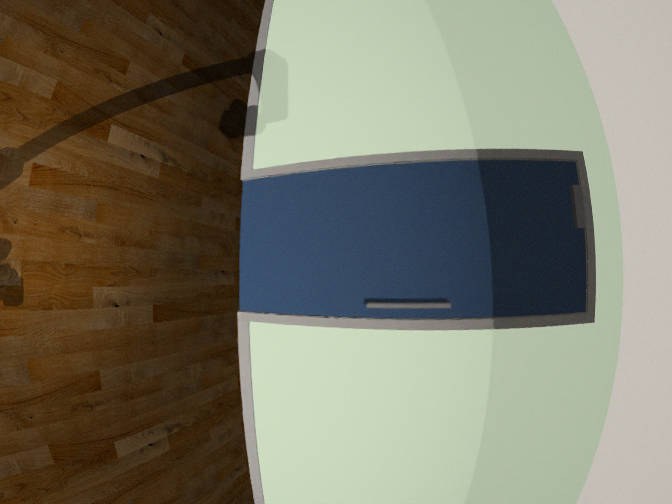

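>>> {"fn": "execute_actions", "kwargs": {
  "actions": [
    {"r1":{"base":{"translate_m":-0.4}},"r2":{"base":{"rotate_rad":-0.25}}}
  ],
  "cameras": []
}}

>>> {"fn": "execute_actions", "kwargs": {
  "actions": [
    {"r1":{"base":{"rotate_rad":-1.2}},"r2":{"base":{"translate_m":1.0}}}
  ],
  "cameras": []
}}

>>> {"fn": "execute_actions", "kwargs": {
  "actions": [
    {"r1":{"base":{"translate_m":0.45}},"r2":{"base":{"translate_m":0.15}}}
  ],
  "cameras": []
}}

>>> {"fn": "execute_actions", "kwargs": {
  "actions": [
    {"r1":{"base":{"rotate_rad":1.05}},"r2":{"base":{"rotate_rad":1.82},"joints":{"lift_m":0.9,"head_pan_rad":-1.57}}}
  ],
  "cameras": []
}}

>>> {"fn": "execute_actions", "kwargs": {
  "actions": [
    {"r1":{"base":{"translate_m":0.8}},"r2":{"joints":{"lift_m":1.0,"wrist_yaw_rad":0,"wrist_pitch_rad":0,"gripper_m":0.12}}}
  ],
  "cameras": ["r2_wrist_camera","r1_nav_camera"]
}}

Scene clock: 34.70 s.
r1.base_odometry: x=+1.133 y=-0.277 heading=+0.790 (m, m, rad; r1's odometry frame)
r1.turned_by_wheels: +0.000 (rad since the last result)
r1.turned_by_imu: +0.000 (rad since the last result)
r1.base_tilt: forward=+0.9 right=-0.4 (deg)
r1.lidar_m: 0.46 0.48 0.65 1.75 1.85 2.44 2.36 2.44 3.10 1.87 0.76 0.47
r1.head_depth_mm: 370 410 469 646 796 999 1172 / 376 424 479 548 658 998 1164 / 376 424 484 567 682 857 1119 / 376 423 485 566 683 858 1114 / 376 424 486 567 683 858 1117 / 377 424 487 568 684 859 1114 / 377 424 486 569 685 860 1110
r1.base_status: done
r1.joint_positions: lift_m=+0.250 arm_m=+0.001 wrist_yaw_rad=+3.001 wrist_pitch_rad=-0.525 wrist_roll_rad=-0.001 gripper_m=+0.037 head_pan_rad=+0.000 head_tilt_rad=-0.796
r1.joint_status: not commanded
r1.motor_effort: left_wheel=+0(28) right_wheel=+0(23) lift_m=+29(28) arm_m=-2(2) wrist_yaw_rad=-1(5) wrist_pitch_rad=+6(6) wrist_roll_rad=+0(1) gripper_m=+0(0) head_pan_rad=-1(0) head_tilt_rad=-2(2) (%)
r1.hand_pose: x=+0.0082 y=+0.0617 z=+0.2394 quat_wxyz=(+0.231, +0.694, +0.135, +0.669) (m; r1's base frame)
r1.wrist_depth_mm: - - - - - 698 500 / 946 927 956 973 977 717 512 / 712 724 727 738 740 670 510 / 580 583 587 591 593 604 505 / 484 505 - - 512 493 486 / - - - - - 428 428 / - - - - 376 376 376
r2.base_odometry: x=-1.986 y=+1.430 heading=+2.520 (m, m, rad; r2's odometry frame)
r2.turned_by_wheels: -0.250 (rad since the last result)
r2.turned_by_imu: -0.249 (rad since the last result)
r2.base_tilt: forward=+0.4 right=-0.5 (deg)
r2.lidar_m: 1.80 1.82 2.28 2.63 0.89 0.62 0.71 3.52 2.31 2.13 2.14 1.95
r2.head_depth_mm: 1713 1805 1898 2005 2120 2088 1619 / 1692 1761 1860 1928 2101 2096 1628 / 1653 1729 1829 1930 2034 2076 1631 / 1620 1696 1770 1883 1970 2037 1626 / 1580 1654 1757 1853 1952 2025 1642 / 1561 1640 1716 1816 1905 1976 1626 / 1542 1603 1682 1770 1854 1960 1626
r2.base_status: done
r2.joint_positions: lift_m=+0.280 arm_m=+0.001 wrist_yaw_rad=+2.999 wrist_pitch_rad=-0.403 wrist_roll_rad=-0.006 gripper_m=+0.037 head_pan_rad=-0.003 head_tilt_rad=-0.309
r2.joint_status: not commanded
r2.motor_effort: left_wheel=+2(9) right_wheel=-3(7) lift_m=+25(24) arm_m=+0(1) wrist_yaw_rad=+1(1) wrist_pitch_rad=+8(8) wrist_roll_rad=+0(0) gripper_m=+0(0) head_pan_rad=+0(1) head_tilt_rad=+4(4) (%)
r2.hand_pose: x=+0.0108 y=+0.0777 z=+0.2965 quat_wxyz=(+0.190, +0.699, +0.093, +0.683) (m; r2's base frame)
r2.wrist_depth_mm: - - - - - - - / - - - - - - - / - - - - - - - / 842 - 815 825 785 796 803 / 657 650 665 643 646 626 624 / 541 538 - 532 542 532 533 / 461 485 - - 452 452 446
pictures: none
No camera images: the call's "cameras" was empty. Leave "cameras" out to get every camera's image.

Scene clock: 39.73 s.
r1.base_odometry: x=+1.133 y=-0.277 heading=-0.410 (m, m, rad; r1's odometry frame)
r1.turned_by_wheels: -1.200 (rad since the last result)
r1.turned_by_imu: -1.197 (rad since the last result)
r1.base_tilt: forward=+0.9 right=-0.4 (deg)
r1.lidar_m: 0.90 0.58 0.46 0.47 0.58 1.16 1.79 2.21 2.35 2.37 2.93 2.98
r1.head_depth_mm: 2522 2785 2317 1868 1572 1360 1182 / 1985 2520 2299 1870 1565 1349 1184 / 1400 1666 2020 1865 1560 1345 1183 / 1076 1219 1407 1678 1554 1341 1179 / 977 1090 1232 1415 1513 1344 1179 / 859 937 1030 1144 1280 1312 1170 / 743 800 866 945 1038 1152 1166
r1.base_status: done
r1.joint_positions: lift_m=+0.250 arm_m=+0.001 wrist_yaw_rad=+3.001 wrist_pitch_rad=-0.525 wrist_roll_rad=-0.001 gripper_m=+0.037 head_pan_rad=+0.000 head_tilt_rad=-0.796
r1.joint_status: not commanded
r1.motor_effort: left_wheel=+3(14) right_wheel=-2(9) lift_m=+28(28) arm_m=-2(2) wrist_yaw_rad=-1(1) wrist_pitch_rad=+6(6) wrist_roll_rad=+0(1) gripper_m=-1(0) head_pan_rad=-1(1) head_tilt_rad=-3(2) (%)
r1.hand_pose: x=+0.0082 y=+0.0617 z=+0.2394 quat_wxyz=(+0.231, +0.694, +0.135, +0.669) (m; r1's base frame)
r1.wrist_depth_mm: 623 - 522 493 461 427 467 / 695 660 575 537 509 468 503 / 718 698 625 593 553 543 553 / 588 578 591 591 572 570 579 / 488 508 - - 514 500 503 / - - - - - 427 435 / - - - - 374 377 376
r2.base_odometry: x=-2.799 y=+2.012 heading=+2.520 (m, m, rad; r2's odometry frame)
r2.turned_by_wheels: +0.000 (rad since the last result)
r2.turned_by_imu: +0.003 (rad since the last result)
r2.base_tilt: forward=+0.4 right=-0.4 (deg)
r2.lidar_m: 0.79 0.81 1.02 2.12 2.79 1.67 1.60 3.29 2.16 1.99 1.33 0.88
r2.head_depth_mm: 731 766 810 858 907 968 1032 / 717 752 797 836 889 944 1005 / 707 741 779 819 867 919 985 / 692 728 763 803 844 894 949 / 673 706 737 777 822 874 927 / 671 701 724 759 803 863 915 / 657 689 720 760 800 844 894
r2.base_status: done
r2.joint_positions: lift_m=+0.280 arm_m=+0.001 wrist_yaw_rad=+2.999 wrist_pitch_rad=-0.403 wrist_roll_rad=-0.006 gripper_m=+0.037 head_pan_rad=-0.003 head_tilt_rad=-0.309
r2.joint_status: not commanded
r2.motor_effort: left_wheel=+2(12) right_wheel=-2(5) lift_m=+25(25) arm_m=+0(0) wrist_yaw_rad=+1(1) wrist_pitch_rad=+9(8) wrist_roll_rad=+0(0) gripper_m=+0(0) head_pan_rad=-1(1) head_tilt_rad=+3(3) (%)
r2.hand_pose: x=+0.0108 y=+0.0777 z=+0.2965 quat_wxyz=(+0.190, +0.699, +0.093, +0.683) (m; r2's base frame)
r2.wrist_depth_mm: - - - - - 991 722 / - - - - - - 774 / - - - - - 996 776 / 832 - 827 815 830 790 736 / 642 641 676 646 638 642 631 / 535 535 - 530 535 519 525 / 461 485 - - 453 450 449
pictures: none
No camera images: the call's "cameras" was empty. Leave "cameras" out to get every camera's image.

Scene clock: 42.90 s.
r1.base_odometry: x=+1.546 y=-0.456 heading=-0.409 (m, m, rad; r1's odometry frame)
r1.turned_by_wheels: +0.000 (rad since the last result)
r1.turned_by_imu: +0.000 (rad since the last result)
r1.base_tilt: forward=+0.9 right=-0.4 (deg)
r1.lidar_m: 0.63 0.41 0.37 0.38 0.39 0.75 2.21 2.72 2.52 2.54 2.81 2.56
r1.head_depth_mm: 2093 2391 2338 1868 1572 1346 1184 / 1275 1653 2119 1870 1564 1344 1185 / 895 1063 1311 1668 1563 1344 1179 / 691 784 909 1082 1328 1316 1180 / 581 654 754 880 1051 1263 1174 / 576 637 707 785 881 1010 1127 / 511 550 595 649 714 794 892
r1.base_status: done
r1.joint_positions: lift_m=+0.250 arm_m=+0.001 wrist_yaw_rad=+3.001 wrist_pitch_rad=-0.525 wrist_roll_rad=-0.001 gripper_m=+0.037 head_pan_rad=+0.000 head_tilt_rad=-0.796
r1.joint_status: not commanded
r1.motor_effort: left_wheel=+3(14) right_wheel=-3(7) lift_m=+29(29) arm_m=-2(2) wrist_yaw_rad=-1(1) wrist_pitch_rad=+6(6) wrist_roll_rad=+0(0) gripper_m=+0(0) head_pan_rad=-1(0) head_tilt_rad=-2(2) (%)
r1.hand_pose: x=+0.0082 y=+0.0617 z=+0.2394 quat_wxyz=(+0.231, +0.694, +0.135, +0.669) (m; r1's base frame)
r1.wrist_depth_mm: 418 - 427 400 376 354 335 / 468 451 466 440 412 383 359 / 531 503 524 492 454 419 392 / 573 542 566 549 508 467 433 / 492 506 - - 510 496 469 / - - - - - 426 430 / - - - - 373 375 377
r2.base_odometry: x=-2.921 y=+2.100 heading=+2.520 (m, m, rad; r2's odometry frame)
r2.turned_by_wheels: +0.000 (rad since the last result)
r2.turned_by_imu: +0.001 (rad since the last result)
r2.base_tilt: forward=+0.4 right=-0.5 (deg)
r2.lidar_m: 0.65 0.66 0.83 1.72 2.82 1.84 1.76 3.26 2.14 1.98 1.09 0.71
r2.head_depth_mm: 586 616 649 686 726 773 827 / 575 602 638 672 708 753 806 / 566 590 623 657 693 737 787 / 557 581 611 645 678 714 764 / 534 559 587 618 657 694 740 / 536 562 589 619 651 678 731 / 529 550 512 539 626 670 715
r2.base_status: done
r2.joint_positions: lift_m=+0.280 arm_m=+0.001 wrist_yaw_rad=+2.999 wrist_pitch_rad=-0.403 wrist_roll_rad=-0.006 gripper_m=+0.037 head_pan_rad=-0.003 head_tilt_rad=-0.309
r2.joint_status: not commanded
r2.motor_effort: left_wheel=+2(11) right_wheel=-2(6) lift_m=+24(25) arm_m=+0(0) wrist_yaw_rad=+1(1) wrist_pitch_rad=+8(8) wrist_roll_rad=+0(0) gripper_m=+0(0) head_pan_rad=+0(0) head_tilt_rad=+3(3) (%)
r2.hand_pose: x=+0.0108 y=+0.0777 z=+0.2965 quat_wxyz=(+0.190, +0.699, +0.093, +0.683) (m; r2's base frame)
r2.wrist_depth_mm: - - - - - 810 610 / - - - - - 829 620 / - - - - - 869 644 / 826 - 806 822 813 788 649 / 658 652 688 650 632 650 619 / 532 541 - 537 544 529 526 / 466 487 - - 447 450 449
pictures: none
No camera images: the call's "cameras" was empty. Leave "cameras" out to get every camera's image.

Scene clock: 49.37 s.
r1.base_odometry: x=+1.546 y=-0.456 heading=+0.640 (m, m, rad; r1's odometry frame)
r1.turned_by_wheels: +1.050 (rad since the last result)
r1.turned_by_imu: +1.048 (rad since the last result)
r1.base_tilt: forward=+0.9 right=-0.4 (deg)
r1.lidar_m: 0.37 0.37 0.39 0.74 2.21 2.72 2.52 2.54 2.81 2.56 0.64 0.41
r1.head_depth_mm: 310 351 405 478 583 750 1048 / 306 345 398 469 570 727 1002 / 301 340 391 459 555 704 961 / 298 335 385 449 542 682 921 / 294 330 378 441 530 662 885 / 292 326 372 433 517 642 851 / 291 321 366 425 506 626 820
r1.base_status: done
r1.joint_positions: lift_m=+0.250 arm_m=+0.001 wrist_yaw_rad=+3.001 wrist_pitch_rad=-0.525 wrist_roll_rad=-0.001 gripper_m=+0.037 head_pan_rad=+0.000 head_tilt_rad=-0.796
r1.joint_status: not commanded
r1.motor_effort: left_wheel=-2(10) right_wheel=+2(10) lift_m=+29(28) arm_m=-2(2) wrist_yaw_rad=-1(1) wrist_pitch_rad=+6(7) wrist_roll_rad=+0(0) gripper_m=+0(0) head_pan_rad=+0(0) head_tilt_rad=-2(3) (%)
r1.hand_pose: x=+0.0082 y=+0.0617 z=+0.2394 quat_wxyz=(+0.231, +0.694, +0.135, +0.669) (m; r1's base frame)
r1.wrist_depth_mm: - - - - 580 375 337 / 936 915 957 922 608 393 365 / 725 731 726 732 622 429 376 / 577 583 591 587 567 480 387 / 493 504 - - 511 487 396 / - - - - - 427 406 / - - - - 369 377 379
r2.base_odometry: x=-2.921 y=+2.100 heading=-1.943 (m, m, rad; r2's odometry frame)
r2.turned_by_wheels: +1.820 (rad since the last result)
r2.turned_by_imu: +1.826 (rad since the last result)
r2.base_tilt: forward=+0.3 right=-0.4 (deg)
r2.lidar_m: 2.78 3.01 1.76 5.11 2.51 2.00 1.76 0.84 0.67 0.65 0.71 1.07
r2.head_depth_mm: 539 563 592 626 659 700 742 / 532 555 583 620 651 695 738 / 547 578 603 636 669 709 762 / 553 577 539 629 665 710 767 / 557 583 614 647 684 728 773 / 561 591 620 652 691 733 784 / 564 592 627 659 697 742 794
r2.base_status: done
r2.joint_positions: lift_m=+0.900 arm_m=+0.001 wrist_yaw_rad=+2.999 wrist_pitch_rad=-0.403 wrist_roll_rad=-0.006 gripper_m=+0.037 head_pan_rad=-1.563 head_tilt_rad=-0.309
r2.joint_status: all done
r2.motor_effort: left_wheel=-3(9) right_wheel=+1(7) lift_m=+45(49) arm_m=+0(0) wrist_yaw_rad=+1(0) wrist_pitch_rad=+9(9) wrist_roll_rad=+0(0) gripper_m=+0(1) head_pan_rad=-3(46) head_tilt_rad=+3(3) (%)
r2.hand_pose: x=+0.0108 y=+0.0777 z=+0.9157 quat_wxyz=(+0.190, +0.699, +0.093, +0.683) (m; r2's base frame)
r2.wrist_depth_mm: - - - - - - - / - - - - - - - / - - - - - - - / - - - - - - - / - - - - - - - / - - - - - - - / - - - - - - -
pictures: none
No camera images: the call's "cameras" was empty. Leave "cameras" out to get every camera's image.

Scene clock: 53.63 s.
r1.base_odometry: x=+2.187 y=+0.022 heading=+0.641 (m, m, rad; r1's odometry frame)
r1.turned_by_wheels: +0.000 (rad since the last result)
r1.turned_by_imu: -0.027 (rad since the last result)
r1.base_tilt: forward=+0.9 right=-0.4 (deg)
r1.lidar_m: - - 0.15 0.19 0.31 2.76 2.91 2.92 2.77 0.27 0.15 -
r1.head_depth_mm: - - - - - - - / - - - - - - - / - - - - - - - / - - - - - - - / - - - - - - - / - - - - - - - / - - - - - - -
r1.base_status: done
r1.joint_positions: lift_m=+0.250 arm_m=+0.001 wrist_yaw_rad=+3.000 wrist_pitch_rad=-0.525 wrist_roll_rad=+0.000 gripper_m=+0.037 head_pan_rad=+0.002 head_tilt_rad=-0.800
r1.joint_status: not commanded
r1.on_its_own: left_wheel is at rest, and its effort (+27) is outside its rest range (-18 to +18)
r1.motor_effort: left_wheel=+27(100) right_wheel=+4(90) lift_m=+27(30) arm_m=-1(3) wrist_yaw_rad=-1(12) wrist_pitch_rad=+6(7) wrist_roll_rad=-1(1) gripper_m=+0(1) head_pan_rad=-2(24) head_tilt_rad=+0(12) (%)
r1.hand_pose: x=+0.0083 y=+0.0618 z=+0.2395 quat_wxyz=(+0.231, +0.694, +0.135, +0.669) (m; r1's base frame)
r1.wrist_depth_mm: - - 324 - 158 98 71 / 951 921 356 858 163 100 72 / 730 718 401 666 168 102 73 / 583 587 446 471 175 104 74 / 487 509 - - 163 106 75 / - - - - - 108 76 / - - - - 194 105 78
r2.base_odometry: x=-2.921 y=+2.100 heading=-1.943 (m, m, rad; r2's odometry frame)
r2.turned_by_wheels: +0.000 (rad since the last result)
r2.turned_by_imu: +0.001 (rad since the last result)
r2.base_tilt: forward=+0.4 right=-0.4 (deg)
r2.lidar_m: 2.79 3.01 1.76 5.13 2.50 2.00 1.77 0.84 0.66 0.54 0.62 1.07
r2.head_depth_mm: 539 566 593 623 658 686 - / 531 557 585 620 648 703 - / 443 468 493 518 543 - - / 451 471 486 512 541 - - / 462 484 504 537 565 611 652 / 471 496 524 553 583 626 670 / 483 508 535 567 604 643 689
r2.base_status: not commanded
r2.joint_positions: lift_m=+1.000 arm_m=+0.001 wrist_yaw_rad=+0.002 wrist_pitch_rad=-0.020 wrist_roll_rad=-0.006 gripper_m=+0.120 head_pan_rad=-1.563 head_tilt_rad=-0.309
r2.joint_status: all done
r2.motor_effort: left_wheel=-2(2) right_wheel=+2(2) lift_m=+45(45) arm_m=+0(0) wrist_yaw_rad=-1(1) wrist_pitch_rad=+12(13) wrist_roll_rad=+0(0) gripper_m=+0(81) head_pan_rad=-3(4) head_tilt_rad=+3(3) (%)
r2.hand_pose: x=-0.0210 y=-0.4020 z=+1.1090 quat_wxyz=(+0.709, +0.008, -0.705, -0.007) (m; r2's base frame)
r2.wrist_depth_mm: 349 328 309 286 379 374 366 / 368 335 316 295 382 385 375 / 374 346 324 298 387 397 385 / 391 360 332 306 404 407 396 / 406 375 345 315 408 413 406 / 413 - 359 322 420 419 418 / 445 399 368 330 439 442 418
pictures: r1_nav_camera (sideways: a quarter turn counterclockwise sets it upright), r2_wrist_camera
Images, in order (width x height): r1_nav_camera 672x504, r2_wrist_camera 644x364.

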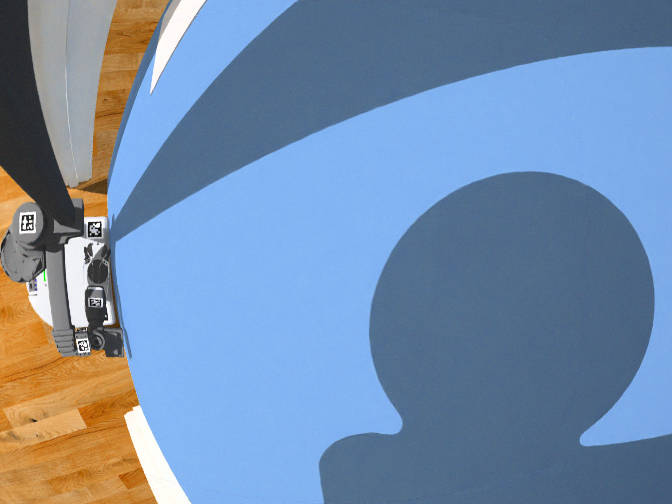

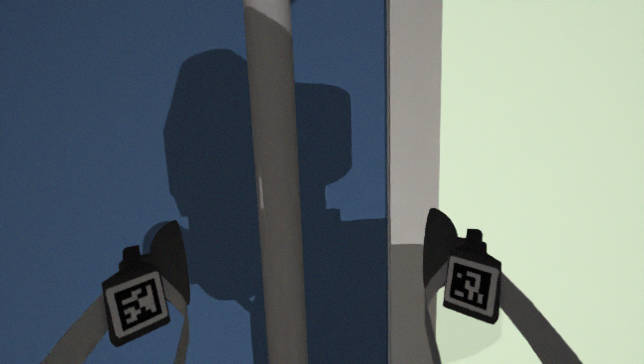

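>>> {"fn": "execute_actions", "kwargs": {
  "actions": [
    {"r2":{"base":{"translate_m":0.03},"joints":{"arm_m":0.15}}}
  ],
  "cameras": []
}}

>>> {"fn": "execute_actions", "kwargs": {
  "actions": [
    {"r2":{"joints":{"gripper_m":-0.06}}}
  ],
  "cameras": []
}}

>>> {"fn": "execute_actions", "kwargs": {
  "actions": [
    {"r2":{"joints":{"arm_m":0.02},"contact_limits":{"arm_m":34}},"r1":{"base":{"translate_m":0.3}}}
  ],
  "cameras": ["r2_wrist_camera"]
}}

Scene clock: 63.60 s.
r1.base_odometry: x=+2.187 y=+0.022 heading=+0.640 (m, m, rad; r1's odometry frame)
r1.turned_by_wheels: -0.001 (rad since the last result)
r1.turned_by_imu: +0.208 (rad since the last result)
r1.base_tilt: forward=+0.8 right=-0.4 (deg)
r1.lidar_m: - - 0.15 0.24 2.36 2.93 2.84 2.96 2.57 0.20 0.15 -
r1.head_depth_mm: - - - - - - - / - - - - - - - / - - - - - - - / - - - - - - - / - - - - - - - / - - - - - - - / - - - - - - -
r1.base_status: not commanded
r1.joint_positions: lift_m=+0.250 arm_m=+0.001 wrist_yaw_rad=+2.999 wrist_pitch_rad=-0.525 wrist_roll_rad=+0.000 gripper_m=+0.037 head_pan_rad=-0.029 head_tilt_rad=-0.812
r1.joint_status: not commanded
r1.on_its_own: right_wheel is at rest, and its effort (+21) is outside its rest range (-18 to +18)
r1.motor_effort: left_wheel=+13(37) right_wheel=+21(24) lift_m=+27(28) arm_m=-1(1) wrist_yaw_rad=+0(1) wrist_pitch_rad=+6(6) wrist_roll_rad=-1(1) gripper_m=-1(0) head_pan_rad=+18(21) head_tilt_rad=+9(9) (%)
r1.hand_pose: x=+0.0085 y=+0.0617 z=+0.2395 quat_wxyz=(+0.232, +0.694, +0.135, +0.668) (m; r1's base frame)
r1.wrist_depth_mm: - - - 329 178 102 72 / 951 926 958 361 181 103 72 / 725 721 725 404 185 104 73 / 587 584 583 454 188 106 74 / 487 506 - - 172 107 74 / - - - - - 108 75 / - - - - 199 103 76
r2.base_odometry: x=-2.932 y=+2.072 heading=-1.943 (m, m, rad; r2's odometry frame)
r2.turned_by_wheels: +0.000 (rad since the last result)
r2.turned_by_imu: -0.003 (rad since the last result)
r2.base_tilt: forward=+0.3 right=-0.5 (deg)
r2.lidar_m: 2.76 2.98 1.74 5.14 2.56 2.02 1.80 0.84 0.66 0.65 0.71 1.05
r2.head_depth_mm: 535 562 591 622 - - 754 / 540 567 593 619 - - 749 / 550 577 605 631 - - 770 / 554 581 608 637 - - 776 / 559 586 617 651 691 732 778 / 563 591 623 654 695 736 785 / 567 595 626 662 702 742 793
r2.base_status: done
r2.joint_positions: lift_m=+1.000 arm_m=+0.150 wrist_yaw_rad=-0.001 wrist_pitch_rad=-0.021 wrist_roll_rad=-0.006 gripper_m=+0.120 head_pan_rad=-1.563 head_tilt_rad=-0.308
r2.joint_status: all done
r2.motor_effort: left_wheel=-1(6) right_wheel=+0(6) lift_m=+43(44) arm_m=+4(19) wrist_yaw_rad=+0(9) wrist_pitch_rad=+12(18) wrist_roll_rad=+0(0) gripper_m=+0(3) head_pan_rad=-4(3) head_tilt_rad=+3(3) (%)
r2.hand_pose: x=-0.0216 y=-0.5504 z=+1.1088 quat_wxyz=(+0.710, +0.008, -0.705, -0.008) (m; r2's base frame)
r2.wrist_depth_mm: 274 267 263 256 251 233 238 / 282 278 268 262 257 240 245 / 294 285 277 267 263 246 249 / 298 291 285 275 272 251 257 / 308 302 295 283 278 259 265 / 316 - 302 294 286 263 273 / 328 320 311 302 295 274 277
pictures: none
No camera images: the call's "cameras" was empty. Leave "cameras" out to get every camera's image.

Scene clock: 65.90 s.
r1.base_odometry: x=+2.187 y=+0.022 heading=+0.640 (m, m, rad; r1's odometry frame)
r1.turned_by_wheels: +0.000 (rad since the last result)
r1.turned_by_imu: +0.000 (rad since the last result)
r1.base_tilt: forward=+0.8 right=-0.4 (deg)
r1.lidar_m: - - 0.15 0.24 2.37 2.92 2.83 2.96 2.57 0.20 0.15 -
r1.head_depth_mm: - - - - - - - / - - - - - - - / - - - - - - - / - - - - - - - / - - - - - - - / - - - - - - - / - - - - - - -
r1.base_status: not commanded
r1.joint_positions: lift_m=+0.250 arm_m=+0.001 wrist_yaw_rad=+2.999 wrist_pitch_rad=-0.525 wrist_roll_rad=+0.000 gripper_m=+0.037 head_pan_rad=-0.029 head_tilt_rad=-0.812
r1.joint_status: not commanded
r1.on_its_own: right_wheel is at rest, and its effort (+21) is outside its rest range (-18 to +18)
r1.motor_effort: left_wheel=+14(13) right_wheel=+21(21) lift_m=+27(27) arm_m=-1(1) wrist_yaw_rad=+1(1) wrist_pitch_rad=+6(6) wrist_roll_rad=+0(1) gripper_m=+1(0) head_pan_rad=+18(18) head_tilt_rad=+8(9) (%)
r1.hand_pose: x=+0.0085 y=+0.0617 z=+0.2395 quat_wxyz=(+0.232, +0.694, +0.135, +0.668) (m; r1's base frame)
r1.wrist_depth_mm: - - - 331 177 102 72 / 949 902 980 365 181 103 72 / 720 717 730 406 184 104 73 / 584 584 590 450 188 106 73 / 489 506 - - 172 107 74 / - - - - - 108 75 / - - - - 200 103 75
r2.base_odometry: x=-2.932 y=+2.072 heading=-1.943 (m, m, rad; r2's odometry frame)
r2.turned_by_wheels: +0.000 (rad since the last result)
r2.turned_by_imu: +0.001 (rad since the last result)
r2.base_tilt: forward=+0.4 right=-0.5 (deg)
r2.lidar_m: 2.75 2.98 1.75 5.14 2.56 2.02 1.81 0.84 0.66 0.65 0.71 1.05
r2.head_depth_mm: 534 563 592 621 - - 756 / 541 568 595 618 - - 751 / 551 576 603 632 - - 768 / 555 581 608 636 - - 779 / 560 586 618 653 688 729 778 / 564 592 620 658 695 736 786 / 568 595 628 663 699 744 794
r2.base_status: not commanded
r2.joint_positions: lift_m=+1.000 arm_m=+0.150 wrist_yaw_rad=-0.001 wrist_pitch_rad=-0.021 wrist_roll_rad=-0.006 gripper_m=-0.059 head_pan_rad=-1.563 head_tilt_rad=-0.308
r2.joint_status: all done
r2.motor_effort: left_wheel=-1(1) right_wheel=+0(1) lift_m=+43(43) arm_m=+4(4) wrist_yaw_rad=+1(1) wrist_pitch_rad=+12(12) wrist_roll_rad=+0(0) gripper_m=-21(97) head_pan_rad=-4(4) head_tilt_rad=+3(2) (%)
r2.hand_pose: x=-0.0216 y=-0.5504 z=+1.1088 quat_wxyz=(+0.710, +0.008, -0.705, -0.008) (m; r2's base frame)
r2.wrist_depth_mm: 274 269 263 256 250 233 240 / 281 277 271 262 256 241 244 / 290 284 277 269 265 246 252 / 299 292 286 275 273 250 258 / 310 301 293 206 277 258 263 / 318 306 302 - 285 267 270 / 325 319 309 302 289 273 279
pictures: none
No camera images: the call's "cameras" was empty. Leave "cameras" out to get every camera's image.

Scene clock: 68.27 s.
r1.base_odometry: x=+2.427 y=+0.202 heading=+0.641 (m, m, rad; r1's odometry frame)
r1.turned_by_wheels: +0.001 (rad since the last result)
r1.turned_by_imu: -0.073 (rad since the last result)
r1.base_tilt: forward=+0.8 right=-0.4 (deg)
r1.lidar_m: - - 0.15 0.19 2.32 2.98 2.84 2.91 2.63 0.27 0.15 -
r1.head_depth_mm: - - - - - - - / - - - - - - - / - - - - - - - / - - - - - - - / - - - - - - - / - - - - - - - / - - - - - - -
r1.base_status: translate_m off_target (by the wheels' count: +0.2999 of +0.3000)
r1.joint_positions: lift_m=+0.250 arm_m=+0.001 wrist_yaw_rad=+3.000 wrist_pitch_rad=-0.524 wrist_roll_rad=+0.000 gripper_m=+0.037 head_pan_rad=+0.013 head_tilt_rad=-0.801
r1.joint_status: not commanded
r1.on_its_own: left_wheel is at rest, and its effort (+37) is outside its rest range (-18 to +18)
r1.motor_effort: left_wheel=+37(88) right_wheel=+6(74) lift_m=+28(28) arm_m=-3(4) wrist_yaw_rad=+0(7) wrist_pitch_rad=+6(7) wrist_roll_rad=+0(1) gripper_m=-1(1) head_pan_rad=-9(19) head_tilt_rad=+1(10) (%)
r1.hand_pose: x=+0.0084 y=+0.0617 z=+0.2395 quat_wxyz=(+0.231, +0.694, +0.135, +0.669) (m; r1's base frame)
r1.wrist_depth_mm: - - - 329 158 97 70 / 935 923 858 360 162 99 71 / 717 722 699 399 168 101 72 / 583 587 565 449 174 103 73 / 491 506 - - 163 105 75 / - - - - - 107 76 / - - - - 193 104 77
r2.base_odometry: x=-2.932 y=+2.072 heading=-1.943 (m, m, rad; r2's odometry frame)
r2.turned_by_wheels: +0.000 (rad since the last result)
r2.turned_by_imu: +0.001 (rad since the last result)
r2.base_tilt: forward=+0.4 right=-0.4 (deg)
r2.lidar_m: 2.76 2.97 1.74 5.10 2.55 2.03 1.80 0.85 0.66 0.65 0.71 1.05
r2.head_depth_mm: 535 563 591 625 660 - - / 536 564 594 625 656 688 - / 545 571 597 630 662 - - / 551 576 604 636 664 - - / 554 581 612 645 683 728 777 / 559 588 618 651 687 731 779 / 562 591 624 660 696 740 791
r2.base_status: not commanded
r2.joint_positions: lift_m=+1.000 arm_m=+0.020 wrist_yaw_rad=+0.000 wrist_pitch_rad=-0.021 wrist_roll_rad=-0.006 gripper_m=-0.056 head_pan_rad=-1.563 head_tilt_rad=-0.308
r2.joint_status: all done
r2.motor_effort: left_wheel=-1(1) right_wheel=+0(0) lift_m=+44(43) arm_m=-2(4) wrist_yaw_rad=+1(1) wrist_pitch_rad=+11(12) wrist_roll_rad=+0(0) gripper_m=-19(21) head_pan_rad=-3(4) head_tilt_rad=+3(3) (%)
r2.contact_limits: arm_m 34 (drawing in: default 20, maximum 34; extending or still: default 30, maximum 48)
r2.hand_pose: x=-0.0216 y=-0.4209 z=+1.1089 quat_wxyz=(+0.710, +0.008, -0.705, -0.008) (m; r2's base frame)
r2.wrist_depth_mm: 403 390 384 369 365 361 354 / 418 408 394 377 372 370 364 / 428 418 407 396 385 381 371 / 442 430 417 406 393 388 382 / 454 443 427 408 401 402 390 / 469 447 443 - 411 410 405 / 484 471 457 442 426 425 414
pictures: r2_wrist_camera
Images, in order (width x height): r2_wrist_camera 644x364.

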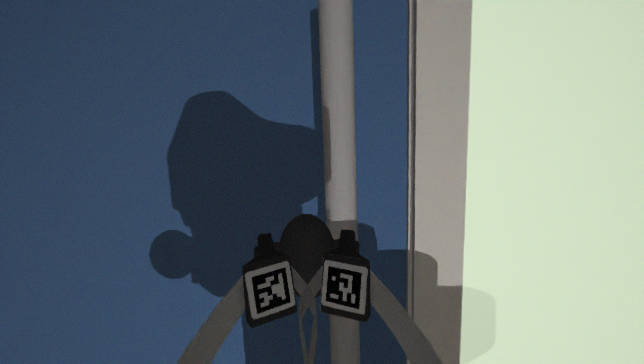

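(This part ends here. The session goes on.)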